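# Stand the full drink can upright in the bowl

## Task

Put the full drink can into the bowl so that it stands upright there and stays that way without the robot supporting it, then open the hand and move it away from the can.

## Robot and tools

Robot: one arm on a base (possibly tilted relative to the table) ending in a five-finger right hand. Cameras: cam_high, cam_low, cam_wrist, each 504x504. A loose object may occasionally get a brief push from outside. Nothing may leave the table.

Frames. The scene frame has its origin on the table top under the arm base, +z up, +y to the left when facing along +x. Results report the hand point pose in this frame (end_effector_position in metres, end_effector_quat_wxyz) plus velocities (m/s, rad/s); at long reach the printed position can be off. The hand point sits 0.05 m in front of the palm, where index pad meets thumb tip in a pinch. Its own axes: +z along the straight fingers (fingertips reach 0.06 to 0.07 m past it), +y out of the palm, +x across the palm toward the little finger. On the little-finger side the hand extends 0.08 m; a rigid wrist bracket on that side reaches 0.11 m across and 0.03 m beyond the point along +y and can collide. On the thumb side the reach is 0.02 m with the thumb turned in front of the palm, up to 0.09 m otherwise.

The row (used by execute_actions and move): 14 numbers, each in [-1, 1], one list for the single arm, ordered dx, dy, dz, rx, ry, rz, little, ring, middle, index, thumb_bend, thumb_turn, force_limit, speed. The first six are an offset, not a pose: a displacement from the hand point's measured pose at the start of the action (for move, from the pose in the latest result that shows one), expressed in the hand point's own axes. Scale: 1.0 equals 0.6 m for dx, dy, dz and 180 degrees for the rotation vector rx, ry, rz. The six hand numbers are absolute targets: fingers and thumb_bend go from -1 straight to +1 fully curled; thumb_turn from -1 beside the palm to +1 opposite the fingers. A pinch is roughly index +0.22, thumb_bend +0.75, thumb_turn +0.57. force_limit maps -1..+1 to about 0..10 N at the fingertip (0..15 N for the two thumb motors) and only stops closing motion. speed maps -1..+1 from near zero to full (whole travel in 0.6 s).

execute_actions(actions): a list of actions; each action is a table of up to 15 rows, one row per 1/30 s step; missing rows repeat the last one. Every row in an action is measured from that action's start pose, not from the previous row. An empty list just returns state and images. Per step the command is clipped to 100 mm and 16 degrees from the measured pose, so long moves need several actions; position wins over orientation when both cannot be met. The arm lags commands by about 0.17 s.

move(target, speed, stop_force, blocking): drives the hand point in a straight line toward one row's offset, over 0.5 to 10 s; hand numbers are sent at the start. speed is in m/s, 0.002 to 0.5 (default 0.25); turning up to twice that in rad/s. The path ignores obstacles and the real motion can overshoot speed. stop_force (N, 9 to 40) ends the path when the wrist sensor feels that much extra push along the line to target for two steps, then backs off two steps; only usable after the scene has run 0.2 s, unreliable on turning moves, and not felt for contacts above the wrist. Leave it out when moving away from something being pressed. The arm is stiff: without stop_force and a very low speed, aiming even slightly past a firm contact risks a fault. blocking=false returns after 0.5 s and cannot be combined with stop_force; until its end shows, use wait or stop before other motion. The result adds a move: line with the ending (done, off_target, moving, held, fault, contact) and limits (paced = pose clipped; held = some steps blocked, after which it may surge).

wait(seconds 0 to 10): lets time run holding the last command. stop(): brakes a running move. zoom_image(camera, region [x0, y0, x1, y1], at most 504 by 504 px) enlarges part of the latest image. show_instructions() shows the reference image pages. finished_scene(scene): ends the current scene by its number; irreversible, and the goal must still hold.

Gripping. Turn the thumb fully in front of the palm before reaching the can; the whole hand can then wrap an object 0.035 to 0.08 m wide, which lies across the palm on the wrist side of the hand point. A motor moves only when its target changes by at least 0.01, runs until it arrives or hits force_limit, then locks (holds at least 15 N). For a gentle grip close at speed -0.9 or lower. To loosen, send targets more open than hand_measured.

Result lines: hand_measured, hand_stopped_by (moving, target, force, stalled, fault) and hand_load_n (positive = finger pushed open) follow the motor order above; loads near 0 mean the grip is gone. Wrist force and Wrist torque are in the hand point's axes, include noise, offsets up to about 4 N and saturation near 50 N. Joint torques are rough. Hand target is the pose currently being driven to. A pose unreachable line means the clearance check altered the command.

Avoid: contact torques past the joint limits (138 N m for the big joints, 25.7 N m for the wrist joints, held weight counts) or 150 N on the arm, which stop it for 10 s; long heavy holding that heats motors (warning from 70 °C, brakes at 85 °C); drops, slams, hard pushes and knocking things off the table. While you compose a reply the robot keeps holding its last command.

Each tool is called after "Emit:" by a JSON object that holds its "fn" and its "kwargs", one argument or row to a line.

Reference images:

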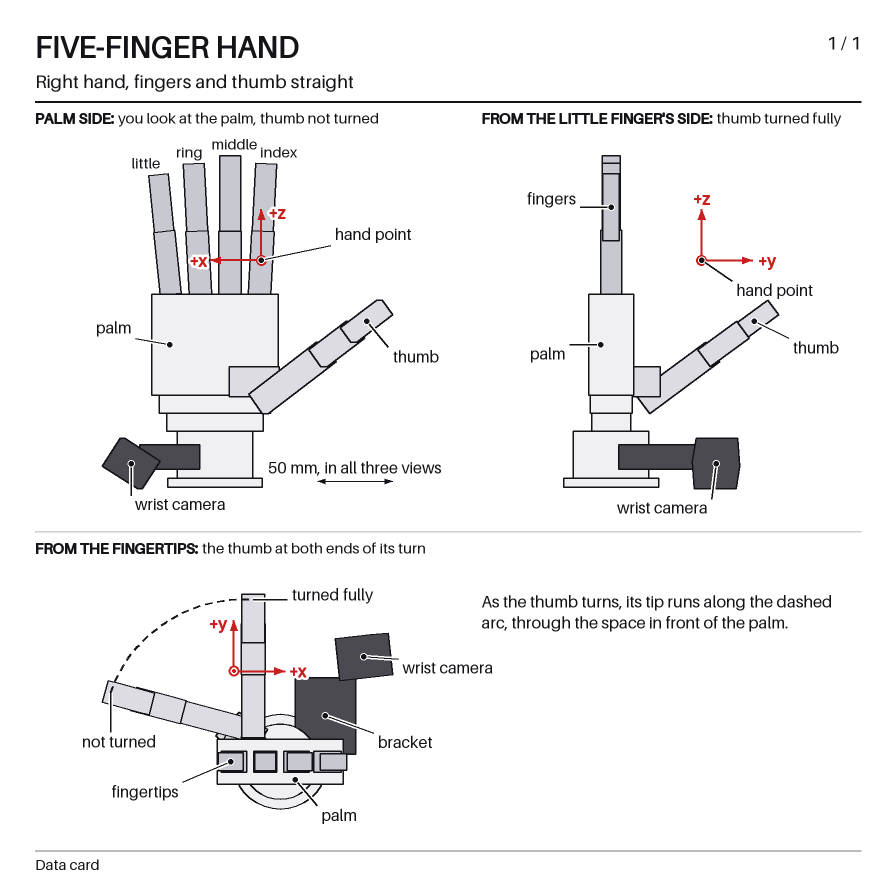

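## Session

Emit:
{"fn": "execute_actions", "kwargs": {
  "actions": []
}}

Scene clock: 0.00 s.
end_effector_position=(+0.8671, -0.1710, +0.3599) hand_measured=(-1.000, -1.000, -1.000, -1.000, -1.000, -1.000) hand_load_n=(+0.0, +0.0, +0.0, +0.0, +0.0, +0.0) hand_stopped_by=(target, target, target, target, target, target) hand_force_limit=0.00 hand_speed=-0.80 end_effector_quat_wxyz=(-0.066, +0.648, +0.421, +0.631) end_effector_velocity=(-0.000, +0.001, -0.001) end_effector_angular_velocity=(+0.000, +0.002, +0.001)
Joint positions: [-0.025 -1.095  1.035  0.574  1.132 -0.049]
Joint velocities: [-0.     0.001 -0.     0.001  0.     0.   ]
Joint torques (N m, as the arm reports them, + toward a larger angle): no reading
Motor temperatures (°C, as the motors report them): [28 25 25 36 32 30]
Wrist force (N, on the end effector, along its own x y z axes, offset not removed): no reading
Wrist torque (N m, same axes, about the end effector's origin, offset not removed): no reading
Hand target: +0.867, -0.171, +0.360; -0.066, +0.648, +0.421, +0.631

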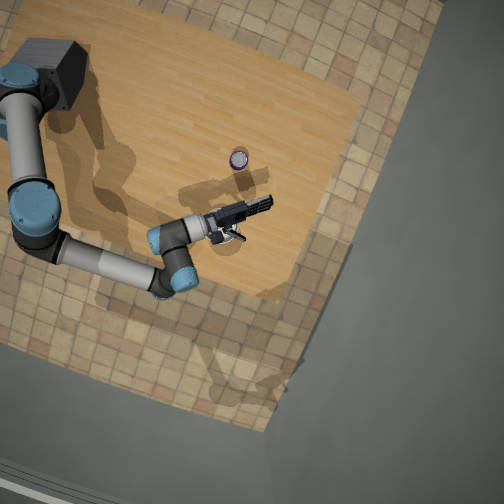

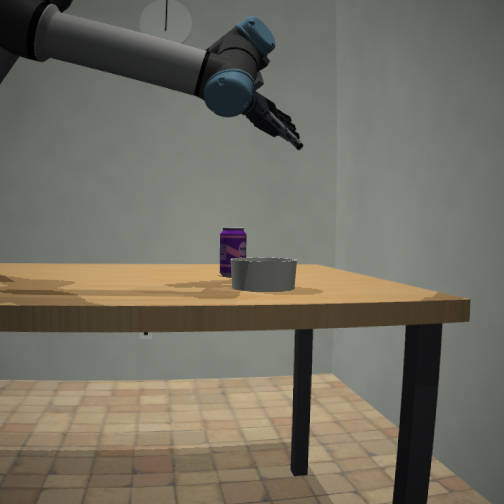

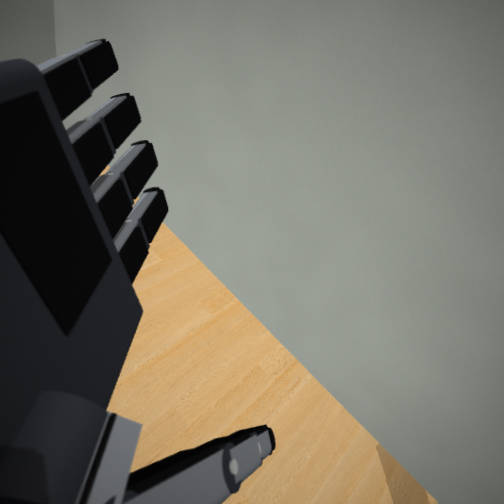

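Emit:
{"fn": "move", "kwargs": {
  "target": [-0.012,-0.338,0.122,0.018,0.069,0.146,-1,-1,-1,-1,-1,1,0,0.5]
}}

Scene clock: 17.00 s.
end_effector_position=(+0.7963, -0.0002, +0.2494) hand_measured=(-1.000, -1.000, -1.000, -1.000, -1.000, +1.000) hand_load_n=(+0.0, +0.0, +0.0, +0.0, +0.0, +0.0) hand_stopped_by=(target, target, target, target, target, target) hand_force_limit=0.00 hand_speed=0.50 end_effector_quat_wxyz=(-0.270, +0.653, +0.271, +0.653) end_effector_velocity=(-0.001, +0.003, -0.001) end_effector_angular_velocity=(+0.007, +0.002, -0.002)
Joint positions: [-0.055 -1.049  1.481  0.115  0.885  0.38 ]
Joint velocities: [ 0.     0.002  0.007 -0.013 -0.003  0.009]
Joint torques (N m, as the arm reports them, + toward a larger angle): [ 21.95 -27.03  -4.3   -0.74  -4.34   2.41]
Motor temperatures (°C, as the motors report them): [28 25 25 36 32 30]
Wrist force (N, on the end effector, along its own x y z axes, offset not removed): [-1.3 0.4 -1.6]
Wrist torque (N m, same axes, about the end effector's origin, offset not removed): [0.17 0.25 -0.28]
Hand target: +0.796, +0.000, +0.249; -0.271, +0.653, +0.271, +0.653
Off the commanded pose: 0.000 m, 0 deg.
move: done

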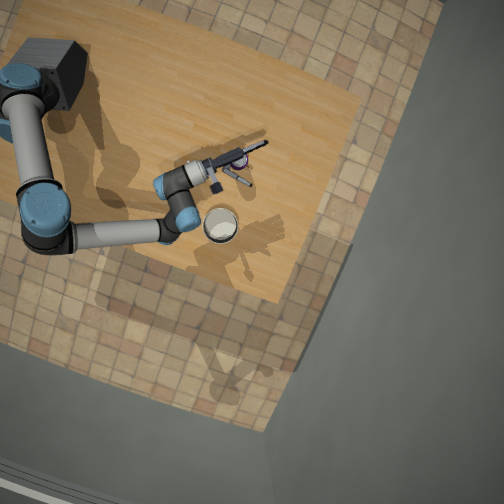

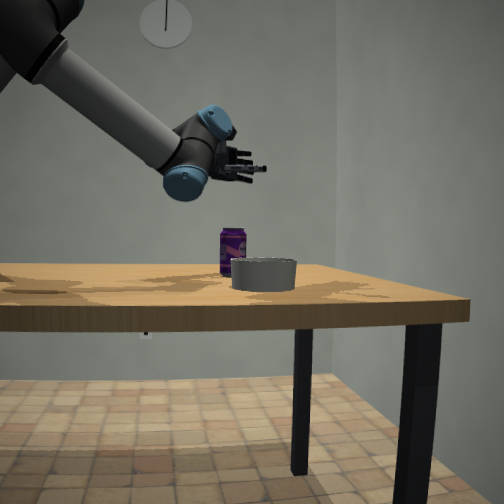

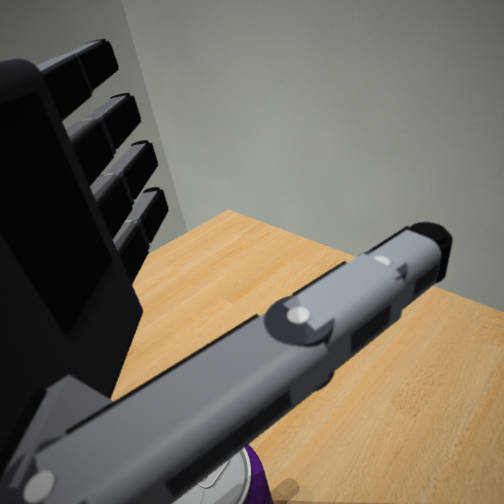

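Emit:
{"fn": "move", "kwargs": {
  "target": [-0.31,0,0,0,0,0,-1,-1,-1,-1,-1,1,0,0.5],
  "speed": 0.1
}}

Scene clock: 30.17 s.
end_effector_position=(+0.7960, +0.0007, +0.1316) hand_measured=(-1.000, -1.000, -1.000, -1.000, -1.000, +1.000) hand_load_n=(+0.0, +0.0, +0.0, +0.0, +0.0, +0.0) hand_stopped_by=(target, target, target, target, target, target) hand_force_limit=0.00 hand_speed=0.50 end_effector_quat_wxyz=(-0.273, +0.649, +0.271, +0.657) end_effector_velocity=(-0.000, +0.000, +0.000) end_effector_angular_velocity=(+0.000, +0.001, +0.001)
Joint positions: [-0.214 -0.897  1.456  0.07   0.74   0.26 ]
Joint velocities: [0.    0.    0.    0.001 0.    0.   ]
Joint torques (N m, as the arm reports them, + toward a larger angle): [ 31.53 -34.28  -6.72   1.77   0.48  -0.1 ]
Motor temperatures (°C, as the motors report them): [28 25 25 36 32 30]
Wrist force (N, on the end effector, along its own x y z axes, offset not removed): [20.3 3.4 -4.0]
Wrist torque (N m, same axes, about the end effector's origin, offset not removed): [0.43 -0.55 1.16]
Hand target: +0.796, +0.001, +0.131; -0.273, +0.649, +0.271, +0.657
Off the commanded pose: 0.068 m, 1 deg.
FORCE FAULT: contact force on the arm reached its limit, and the arm stopped for 10 seconds. The contact can be on any part of the arm, not only on its tool. That time counts as 20 of the actions that you can send in this scene. The arm's remaining commands of this call were not run. The arm holds still and accepts commands again. Move the arm away from the contact; if what it grips holds it there, let go first. Pushing or pulling that hard again can fault the arm again.
move: fault

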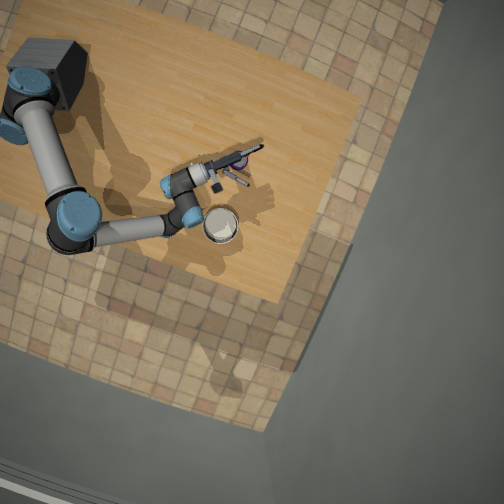

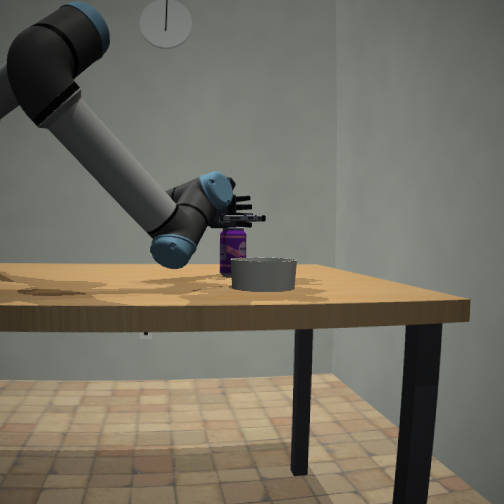

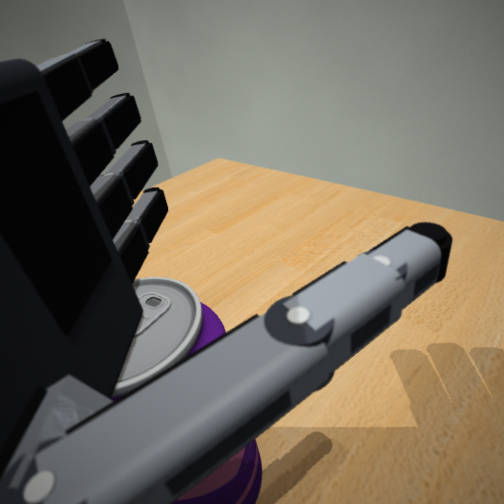

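Emit:
{"fn": "move", "kwargs": {
  "target": [0.2,-0.092,-0.033,0,0,0.999,-1,-1,-1,-1,-1,1,0,0.5]
}}

Scene clock: 47.97 s.
end_effector_position=(+0.7417, +0.0246, +0.2511) hand_measured=(-1.000, -1.000, -1.000, -1.000, -1.000, +1.000) hand_load_n=(+0.0, +0.0, +0.0, +0.0, +0.0, +0.0) hand_stopped_by=(target, target, target, target, target, target) hand_force_limit=0.00 hand_speed=0.50 end_effector_quat_wxyz=(+0.657, -0.273, +0.648, +0.271) end_effector_velocity=(-0.000, +0.000, -0.000) end_effector_angular_velocity=(+0.011, +0.012, -0.005)
Joint positions: [-0.192 -0.962  1.314  0.264  0.758  3.414]
Joint velocities: [-0.001 -0.003  0.009 -0.011  0.001  0.02 ]
Joint torques (N m, as the arm reports them, + toward a larger angle): [ 24.76 -45.07  -5.57  -0.16   1.22   2.61]
Motor temperatures (°C, as the motors report them): [28 25 25 36 32 30]
Wrist force (N, on the end effector, along its own x y z axes, offset not removed): [1.8 0.2 1.3]
Wrist torque (N m, same axes, about the end effector's origin, offset not removed): [-0.07 -0.10 -0.07]
Hand target: +0.742, +0.025, +0.251; +0.657, -0.272, +0.648, +0.272
Off the commanded pose: 0.000 m, 0 deg.
move: done

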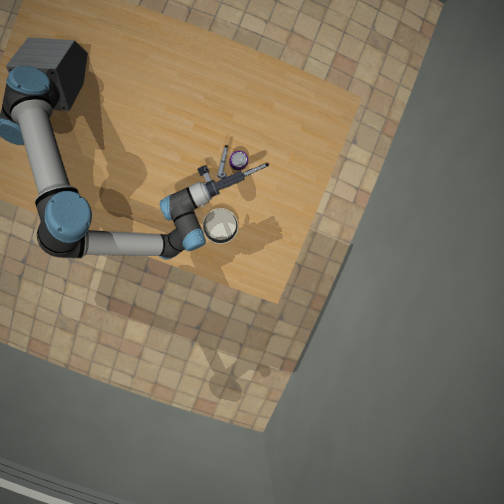

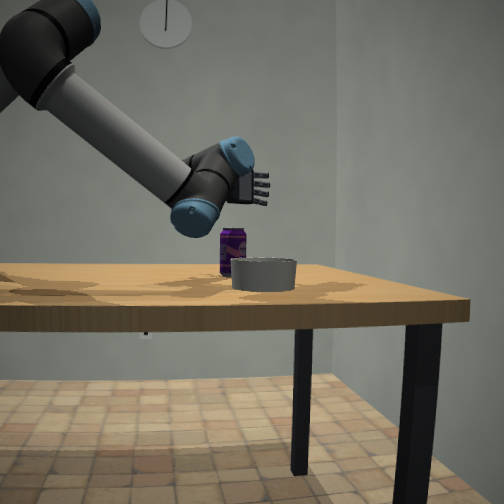

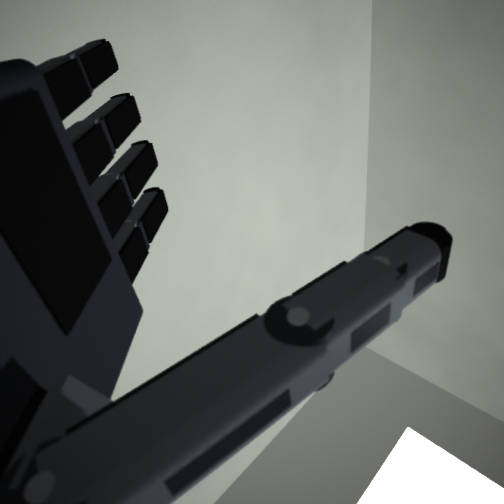

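Emit:
{"fn": "move", "kwargs": {
  "target": [0.19,0,0,0,0,0,-1,-1,-1,-1,-1,1,0,0.5],
  "speed": 0.05,
  "stop_force": 10
}}

Scene clock: 61.97 s.
end_effector_position=(+0.7433, +0.0249, +0.1513) hand_measured=(-1.000, -1.000, -1.000, -1.000, -1.000, +1.000) hand_load_n=(+0.0, +0.0, +0.0, +0.0, +0.0, +0.0) hand_stopped_by=(target, target, target, target, target, target) hand_force_limit=0.00 hand_speed=0.50 end_effector_quat_wxyz=(+0.658, -0.273, +0.648, +0.271) end_effector_velocity=(+0.000, -0.000, +0.000) end_effector_angular_velocity=(-0.001, -0.001, -0.001)
Joint positions: [-0.304 -0.816  1.245  0.264  0.668  3.31 ]
Joint velocities: [-0.    -0.001 -0.    -0.001  0.     0.   ]
Joint torques (N m, as the arm reports them, + toward a larger angle): [ 33.16 -39.41  -7.61   2.03  -1.73  -0.13]
Motor temperatures (°C, as the motors report them): [28 25 25 36 32 30]
Wrist force (N, on the end effector, along its own x y z axes, offset not removed): [-2.1 -0.2 -0.3]
Wrist torque (N m, same axes, about the end effector's origin, offset not removed): [-0.18 0.37 -0.03]
Hand target: +0.743, +0.025, +0.151; +0.658, -0.273, +0.648, +0.271
Off the commanded pose: 0.014 m, 0 deg.
FORCE FAULT: contact force on the arm reached its limit, and the arm stopped for 10 seconds. The contact can be on any part of the arm, not only on its tool. That time counts as 20 of the actions that you can send in this scene. The arm's remaining commands of this call were not run. The arm holds still and accepts commands again. Move the arm away from the contact; if what it grips holds it there, let go first. Pushing or pulling that hard again can fault the arm again.
move: fault

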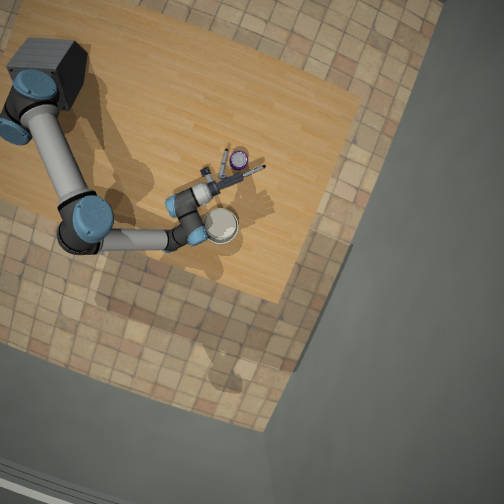

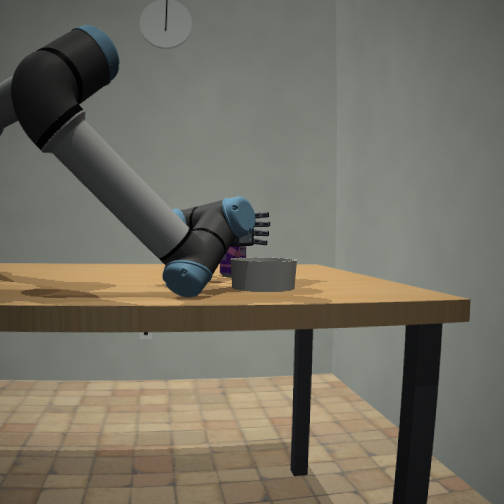

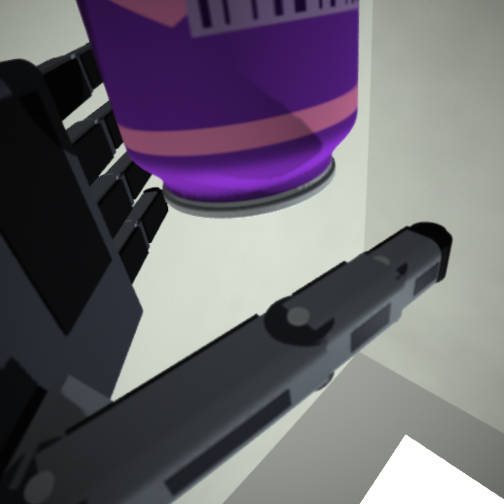

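Emit:
{"fn": "move", "kwargs": {
  "target": [0,0,0,0,0.111,0,-1,-1,-1,-1,-1,1,0,0.5],
  "speed": 0.1
}}

Scene clock: 68.93 s.
end_effector_position=(+0.7431, +0.0248, +0.1513) hand_measured=(-1.000, -1.000, -1.000, -1.000, -1.000, +1.000) hand_load_n=(+0.0, +0.0, +0.0, +0.0, +0.0, +0.0) hand_stopped_by=(target, target, target, target, target, target) hand_force_limit=0.00 hand_speed=0.50 end_effector_quat_wxyz=(+0.536, -0.315, +0.751, +0.220) end_effector_velocity=(-0.000, +0.001, -0.000) end_effector_angular_velocity=(-0.009, +0.010, +0.001)
Joint positions: [-0.202 -0.914  1.278  0.358  1.087  3.344]
Joint velocities: [ 0.005  0.    -0.002  0.005  0.017  0.002]
Joint torques (N m, as the arm reports them, + toward a larger angle): [ 41.8  -45.7  -16.02   3.77   1.16   2.83]
Motor temperatures (°C, as the motors report them): [28 25 25 36 32 30]
Wrist force (N, on the end effector, along its own x y z axes, offset not removed): [0.1 -0.1 -0.6]
Wrist torque (N m, same axes, about the end effector's origin, offset not removed): [-0.13 -0.16 -0.16]
Hand target: +0.743, +0.025, +0.151; +0.536, -0.316, +0.752, +0.219
Off the commanded pose: 0.000 m, 0 deg.
move: done

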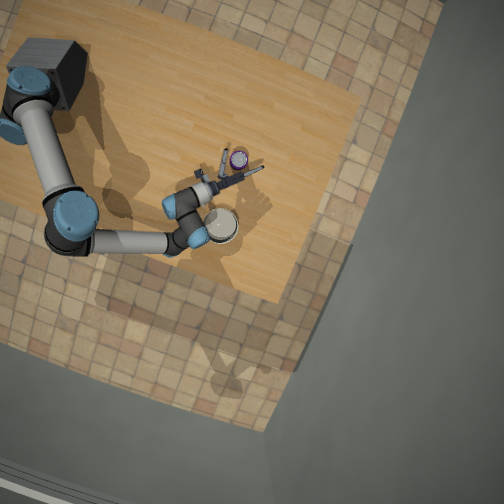

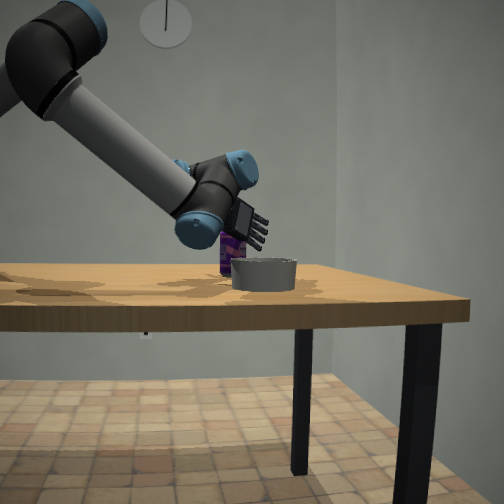

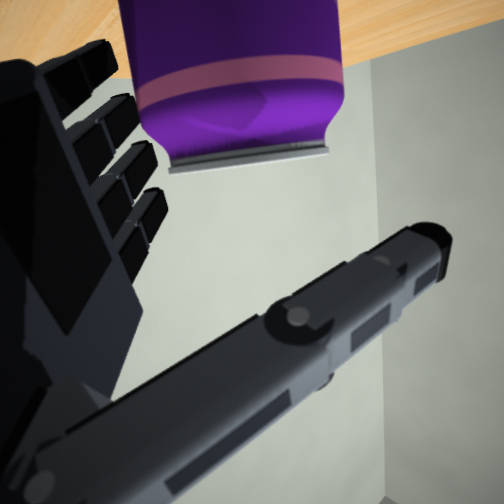

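Emit:
{"fn": "move", "kwargs": {
  "target": [0.11,0,0.04,0,0,0,-1,-1,-1,-1,-1,1,0,0.5],
  "speed": 0.05,
  "stop_force": 10
}}

Scene clock: 73.10 s.
end_effector_position=(+0.7441, +0.0251, +0.0868) hand_measured=(-1.000, -1.000, -1.000, -1.000, -1.000, +1.000) hand_load_n=(+0.0, +0.0, +0.0, +0.0, +0.0, +0.0) hand_stopped_by=(target, target, target, target, target, target) hand_force_limit=0.00 hand_speed=0.50 end_effector_quat_wxyz=(+0.536, -0.315, +0.752, +0.220) end_effector_velocity=(-0.001, +0.001, +0.004) end_effector_angular_velocity=(+0.003, +0.001, +0.003)
Joint positions: [-0.274 -0.826  1.24   0.335  1.034  3.288]
Joint velocities: [ 0.004 -0.004  0.003  0.003  0.002  0.003]
Joint torques (N m, as the arm reports them, + toward a larger angle): [ 37.22 -44.67  -0.19   3.77   3.49   2.64]
Motor temperatures (°C, as the motors report them): [28 25 25 36 32 30]
Wrist force (N, on the end effector, along its own x y z axes, offset not removed): [-8.5 2.0 1.4]
Wrist torque (N m, same axes, about the end effector's origin, offset not removed): [0.14 -0.48 -0.62]
Hand target: +0.744, +0.025, +0.087; +0.536, -0.315, +0.752, +0.220
Off the commanded pose: 0.006 m, 0 deg.
move: contact

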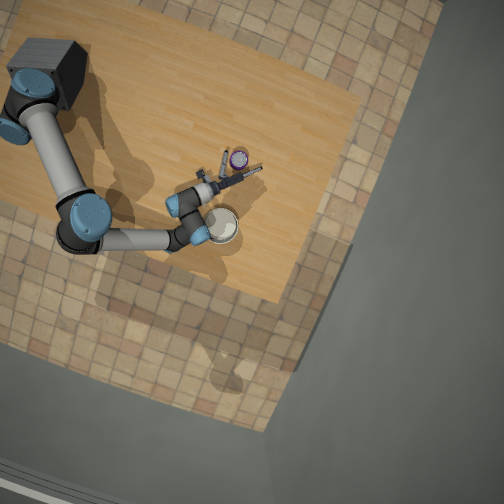

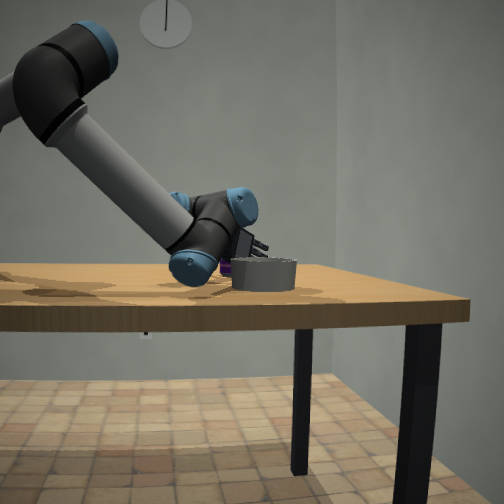

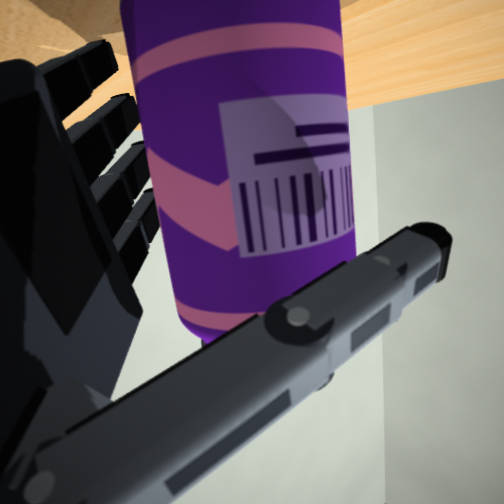

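Good. Close the hand.

Emit:
{"fn": "execute_actions", "kwargs": {
  "actions": [
    [[-0.01,0,-0.004,0,0,0,1,1,1,1,1,1,0.6,0.3]],
    [[0,0,0,0,0,0,1,1,1,1,1,1,0.6,0.3]]
  ]
}}

Scene clock: 75.60 s.
end_effector_position=(+0.7438, +0.0250, +0.0931) hand_measured=(-0.146, -0.216, -0.162, -0.146, -0.534, +1.000) hand_load_n=(+8.5, +0.0, +9.5, +11.0, +28.5, +5.0) hand_stopped_by=(force, force, force, force, force, target) hand_force_limit=0.60 hand_speed=0.30 end_effector_quat_wxyz=(+0.536, -0.315, +0.752, +0.220) end_effector_velocity=(-0.000, +0.000, -0.000) end_effector_angular_velocity=(-0.000, +0.000, +0.000)
Joint positions: [-0.268 -0.836  1.245  0.336  1.039  3.293]
Joint velocities: [-0.  0.  0. -0.  0. -0.]
Joint torques (N m, as the arm reports them, + toward a larger angle): [ 38.65 -39.41  -4.82   2.72  -0.79   1.72]
Motor temperatures (°C, as the motors report them): [28 25 25 36 32 30]
Wrist force (N, on the end effector, along its own x y z axes, offset not removed): [3.3 0.0 0.9]
Wrist torque (N m, same axes, about the end effector's origin, offset not removed): [-0.07 0.07 -0.08]
Hand target: +0.744, +0.025, +0.093; +0.536, -0.315, +0.752, +0.220
Off the commanded pose: 0.000 m, 0 deg.

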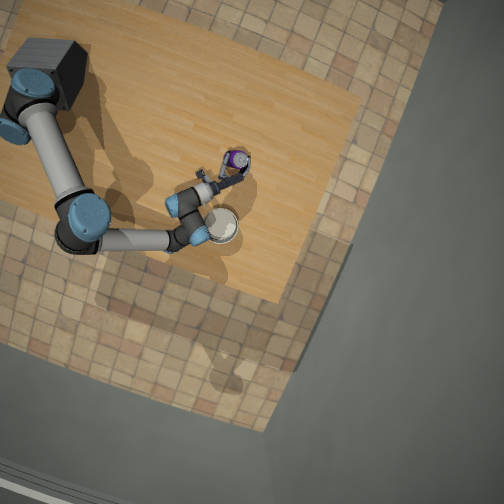

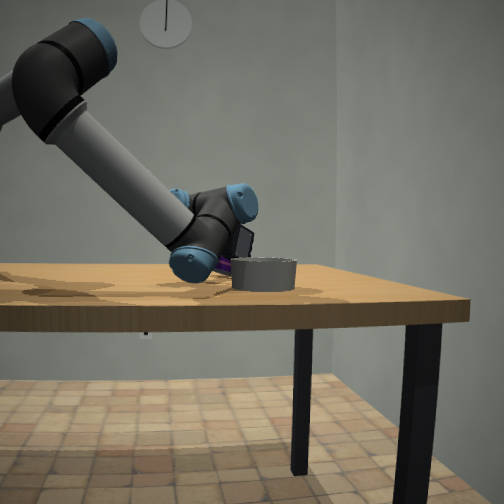

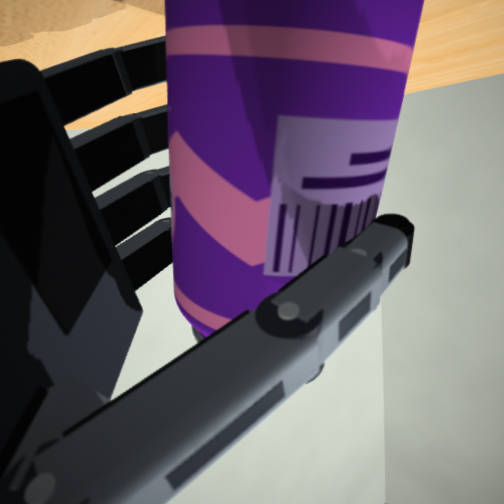

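Emit:
{"fn": "move", "kwargs": {
  "target": [-0.2,0,-0.074,0,0,0,1,1,1,1,1,1,0.6,0.3],
  "speed": 0.1
}}

Scene clock: 78.67 s.
end_effector_position=(+0.7413, +0.0238, +0.2206) hand_measured=(-0.146, -0.216, -0.162, -0.146, -0.534, +1.000) hand_load_n=(+8.5, +0.0, +9.5, +11.0, +28.5, +5.0) hand_stopped_by=(force, force, force, force, force, target) hand_force_limit=0.60 hand_speed=0.30 end_effector_quat_wxyz=(+0.536, -0.315, +0.752, +0.220) end_effector_velocity=(-0.000, +0.000, +0.003) end_effector_angular_velocity=(+0.000, +0.001, +0.001)
Joint positions: [-0.118 -0.994  1.289  0.4    1.151  3.404]
Joint velocities: [ 0.004 -0.003 -0.001  0.004  0.003  0.003]
Joint torques (N m, as the arm reports them, + toward a larger angle): [ 44.14 -46.67 -18.5    4.06   0.07   3.07]
Motor temperatures (°C, as the motors report them): [28 25 25 36 32 30]
Wrist force (N, on the end effector, along its own x y z axes, offset not removed): [1.0 -1.3 2.2]
Wrist torque (N m, same axes, about the end effector's origin, offset not removed): [-0.52 0.33 -0.32]
Hand target: +0.741, +0.024, +0.221; +0.536, -0.315, +0.752, +0.220
Off the commanded pose: 0.000 m, 0 deg.
move: done

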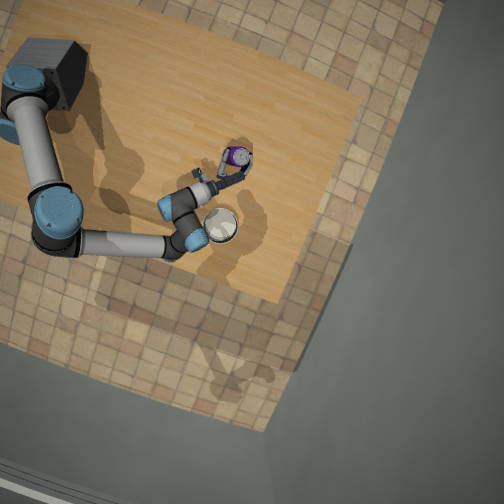

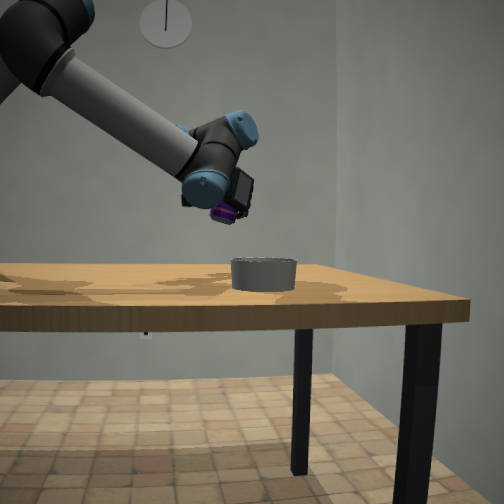

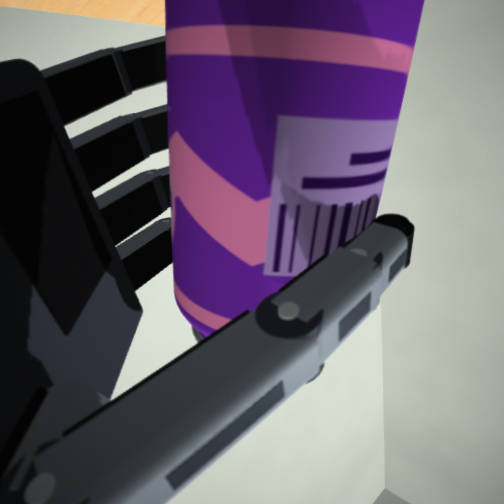

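Emit:
{"fn": "move", "kwargs": {
  "target": [0.082,-0.337,-0.228,0,-0.111,0,1,1,1,1,1,1,0.6,0.3],
  "speed": 0.15
}}

Scene clock: 88.87 s.
end_effector_position=(+0.7823, -0.2214, +0.2206) hand_measured=(-0.146, -0.216, -0.162, -0.146, -0.534, +1.000) hand_load_n=(+8.0, +0.0, +9.5, +11.0, +28.5, +5.5) hand_stopped_by=(force, force, force, force, force, target) hand_force_limit=0.60 hand_speed=0.30 end_effector_quat_wxyz=(+0.658, -0.272, +0.648, +0.270) end_effector_velocity=(+0.002, -0.003, -0.000) end_effector_angular_velocity=(+0.001, -0.006, +0.016)
Joint positions: [-0.454 -0.775  0.58   1.032  0.559  3.133]
Joint velocities: [-0.001  0.036 -0.07   0.064 -0.006 -0.03 ]
Joint torques (N m, as the arm reports them, + toward a larger angle): [ 25.7  -44.42 -22.43   5.47  -4.8   -2.53]
Motor temperatures (°C, as the motors report them): [28 25 25 36 32 30]
Wrist force (N, on the end effector, along its own x y z axes, offset not removed): [3.2 -1.8 0.2]
Wrist torque (N m, same axes, about the end effector's origin, offset not removed): [-0.40 0.12 -0.35]
Hand target: +0.782, -0.222, +0.221; +0.658, -0.272, +0.647, +0.271
Off the commanded pose: 0.000 m, 0 deg.
move: done

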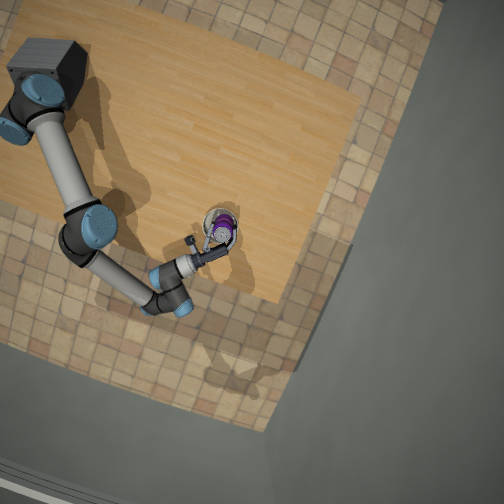

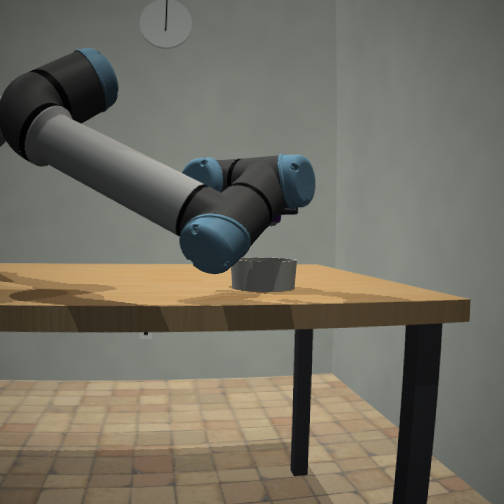

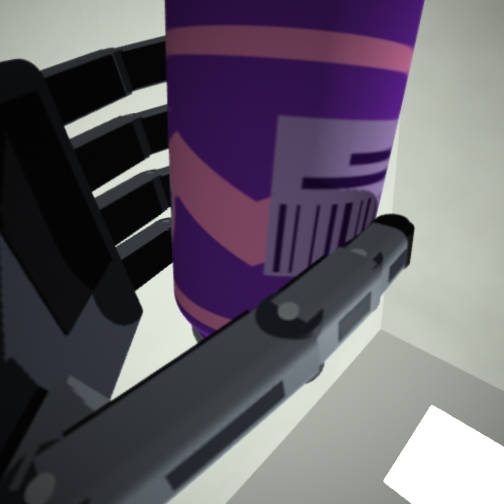

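Emit:
{"fn": "move", "kwargs": {
  "target": [0.14,0,0,0,0,0,1,1,1,1,1,1,0.6,0.3],
  "speed": 0.05,
  "stop_force": 10
}}

Scene clock: 92.93 s.
end_effector_position=(+0.7835, -0.2210, +0.1369) hand_measured=(-0.146, -0.216, -0.162, -0.146, -0.534, +1.000) hand_load_n=(+8.0, +0.0, +9.5, +11.0, +28.5, +5.5) hand_stopped_by=(force, force, force, force, force, target) hand_force_limit=0.60 hand_speed=0.30 end_effector_quat_wxyz=(+0.658, -0.271, +0.648, +0.270) end_effector_velocity=(+0.000, -0.001, -0.002) end_effector_angular_velocity=(-0.000, -0.000, +0.001)
Joint positions: [-0.522 -0.608  0.424  1.107  0.516  3.032]
Joint velocities: [-0.002  0.01  -0.017  0.011 -0.001 -0.006]
Joint torques (N m, as the arm reports them, + toward a larger angle): [ 28.82 -45.98 -22.47   5.52  -4.77  -2.52]
Motor temperatures (°C, as the motors report them): [28 25 25 36 32 30]
Wrist force (N, on the end effector, along its own x y z axes, offset not removed): [4.2 0.3 0.9]
Wrist torque (N m, same axes, about the end effector's origin, offset not removed): [-0.17 0.07 0.26]
Hand target: +0.784, -0.221, +0.137; +0.658, -0.272, +0.648, +0.270
Off the commanded pose: 0.000 m, 0 deg.
move: done

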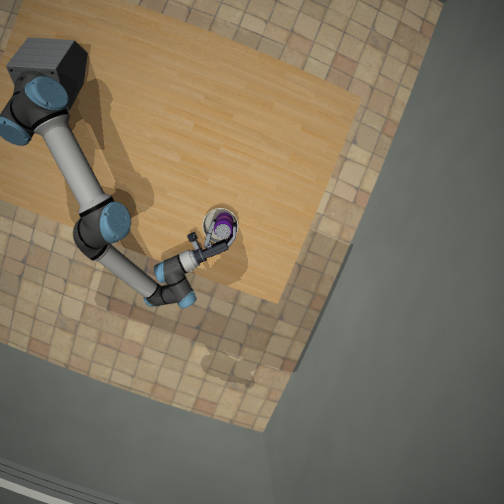

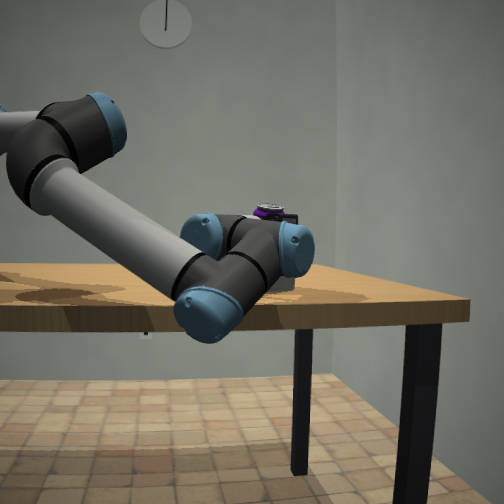

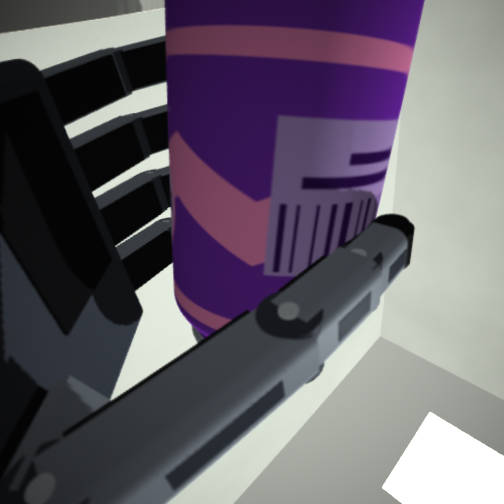

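Continue down gently.

Emit:
{"fn": "move", "kwargs": {
  "target": [0.06,0,0,0,0,0,1,1,1,1,1,1,0.6,0.3],
  "speed": 0.03,
  "stop_force": 9
}}

Scene clock: 99.40 s.
end_effector_position=(+0.7837, -0.2212, +0.1296) hand_measured=(-0.146, -0.216, -0.162, -0.146, -0.534, +1.000) hand_load_n=(+8.0, +0.0, +9.5, +11.0, +28.5, +5.0) hand_stopped_by=(force, force, force, force, force, target) hand_force_limit=0.60 hand_speed=0.30 end_effector_quat_wxyz=(+0.659, -0.272, +0.648, +0.270) end_effector_velocity=(-0.001, +0.002, +0.005) end_effector_angular_velocity=(+0.004, +0.010, +0.003)
Joint positions: [-0.527 -0.59   0.402  1.118  0.513  3.023]
Joint velocities: [ 0.006 -0.019  0.031 -0.014  0.008  0.014]
Joint torques (N m, as the arm reports them, + toward a larger angle): [ 21.72 -25.4    2.37  -6.62  11.01   2.4 ]
Motor temperatures (°C, as the motors report them): [28 25 25 36 32 30]
Wrist force (N, on the end effector, along its own x y z axes, offset not removed): [-50.0 4.8 -9.6]
Wrist torque (N m, same axes, about the end effector's origin, offset not removed): [0.74 3.52 -2.32]
Hand target: +0.784, -0.221, +0.131; +0.659, -0.271, +0.648, +0.270
Off the commanded pose: 0.029 m, 0 deg.
move: contact

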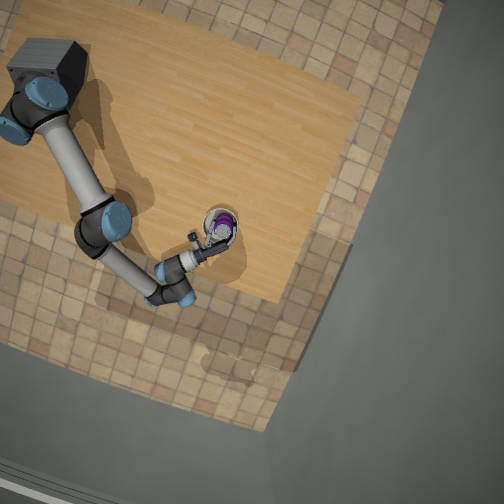

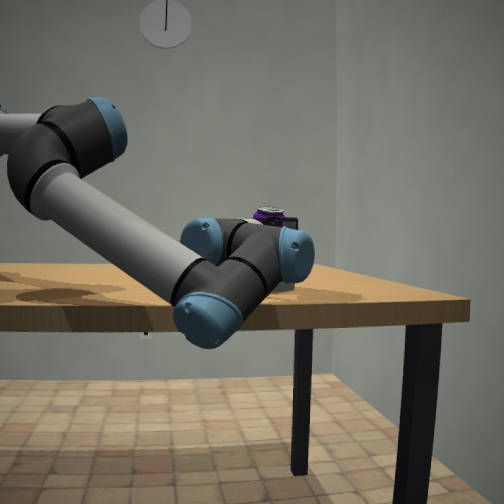

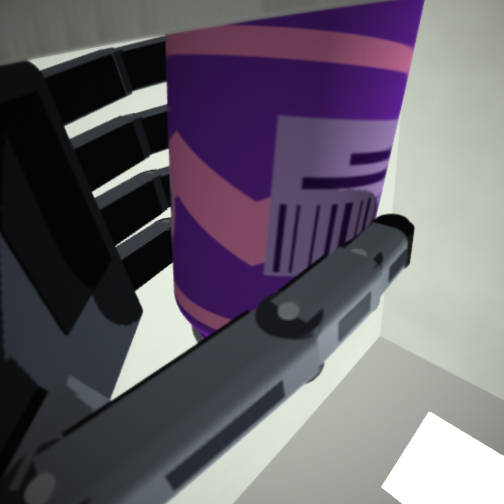

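Hand on the rim. Release, then lift away.

Emit:
{"fn": "execute_actions", "kwargs": {
  "actions": [
    [[-0.005,0,0,0,0,0,-1,-1,-1,-1,-1,1,0.6,0.3]],
    [[0,0,0,0,0,0,-1,-1,-1,-1,-1,1,0.6,0.3]]
  ]
}}

Emit:
{"fn": "move", "kwargs": {
  "target": [-0.3,0,0,0,0,0,-1,-1,-1,-1,-1,1,0.6,0.3],
  "speed": 0.1
}}

Scene clock: 103.03 s.
end_effector_position=(+0.7836, -0.2212, +0.1325) hand_measured=(-1.000, -1.000, -1.000, -1.000, -1.000, +1.000) hand_load_n=(+0.0, +0.0, +0.0, +0.0, +0.0, +0.0) hand_stopped_by=(target, target, target, target, target, target) hand_force_limit=0.60 hand_speed=0.30 end_effector_quat_wxyz=(+0.659, -0.272, +0.648, +0.270) end_effector_velocity=(+0.000, -0.000, +0.000) end_effector_angular_velocity=(-0.000, -0.000, -0.000)
Joint positions: [-0.525 -0.597  0.411  1.114  0.514  3.027]
Joint velocities: [-0. -0.  0. -0. -0. -0.]
Joint torques (N m, as the arm reports them, + toward a larger angle): [ 40.89 -51.81 -14.58   2.6    0.31   1.75]
Motor temperatures (°C, as the motors report them): [28 25 25 36 32 30]
Wrist force (N, on the end effector, along its own x y z axes, offset not removed): [1.0 1.5 -1.1]
Wrist torque (N m, same axes, about the end effector's origin, offset not removed): [0.13 0.02 0.11]
Hand target: +0.784, -0.221, +0.133; +0.659, -0.272, +0.648, +0.270
Off the commanded pose: 0.000 m, 0 deg.

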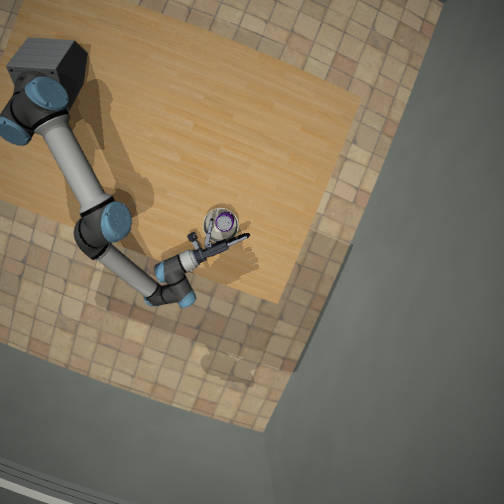

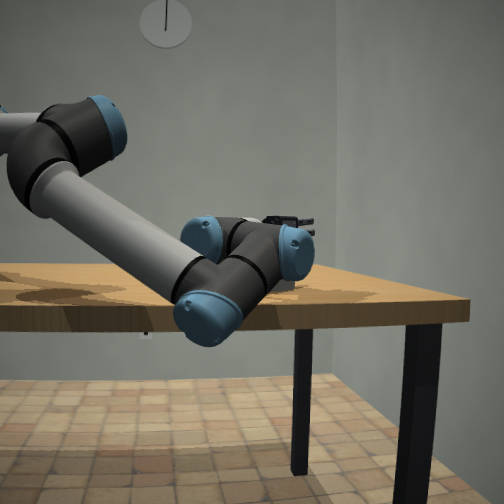

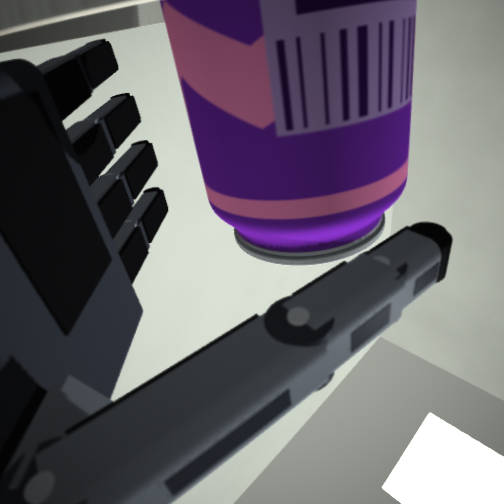

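Scene clock: 105.37 s.
end_effector_position=(+0.7808, -0.2218, +0.3121) hand_measured=(-1.000, -1.000, -1.000, -1.000, -1.000, +1.000) hand_load_n=(+0.0, +0.0, +0.0, +0.0, +0.0, +0.0) hand_stopped_by=(target, target, target, target, target, target) hand_force_limit=0.60 hand_speed=0.30 end_effector_quat_wxyz=(+0.659, -0.272, +0.648, +0.270) end_effector_velocity=(-0.000, -0.000, +0.003) end_effector_angular_velocity=(+0.000, +0.001, +0.000)
Joint positions: [-0.369 -0.899  0.629  1.015  0.619  3.242]
Joint velocities: [ 0.003 -0.003  0.     0.     0.002  0.004]
Joint torques (N m, as the arm reports them, + toward a larger angle): [ 39.45 -57.31  -7.82  -0.16   0.73   2.52]
Motor temperatures (°C, as the motors report them): [28 25 25 36 32 30]
Wrist force (N, on the end effector, along its own x y z axes, offset not removed): [-0.1 -1.5 3.8]
Wrist torque (N m, same axes, about the end effector's origin, offset not removed): [-0.47 -0.13 0.02]
Hand target: +0.781, -0.222, +0.312; +0.659, -0.272, +0.648, +0.270
Off the commanded pose: 0.000 m, 0 deg.
move: done

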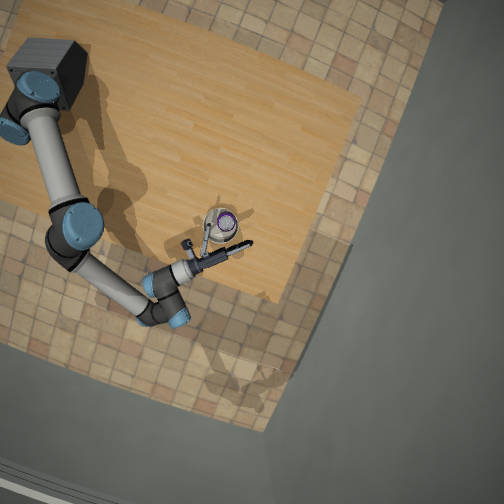

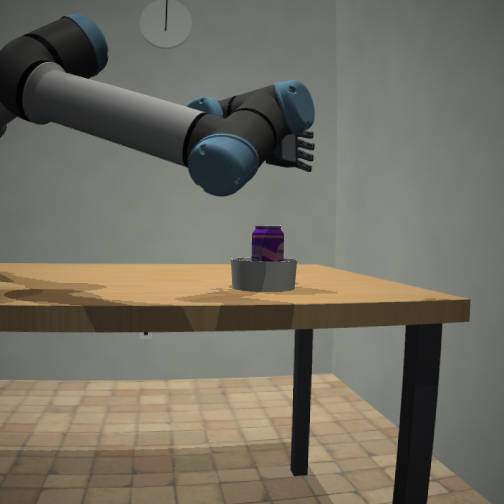

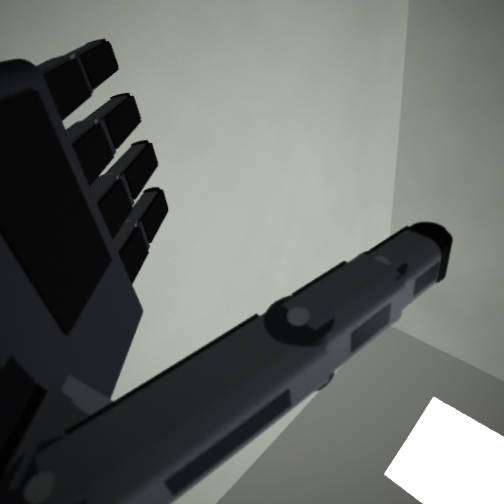

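Emit:
{"fn": "finished_scene", "kwargs": {
  "scene": 1
}}

The scene is finished: the task was done.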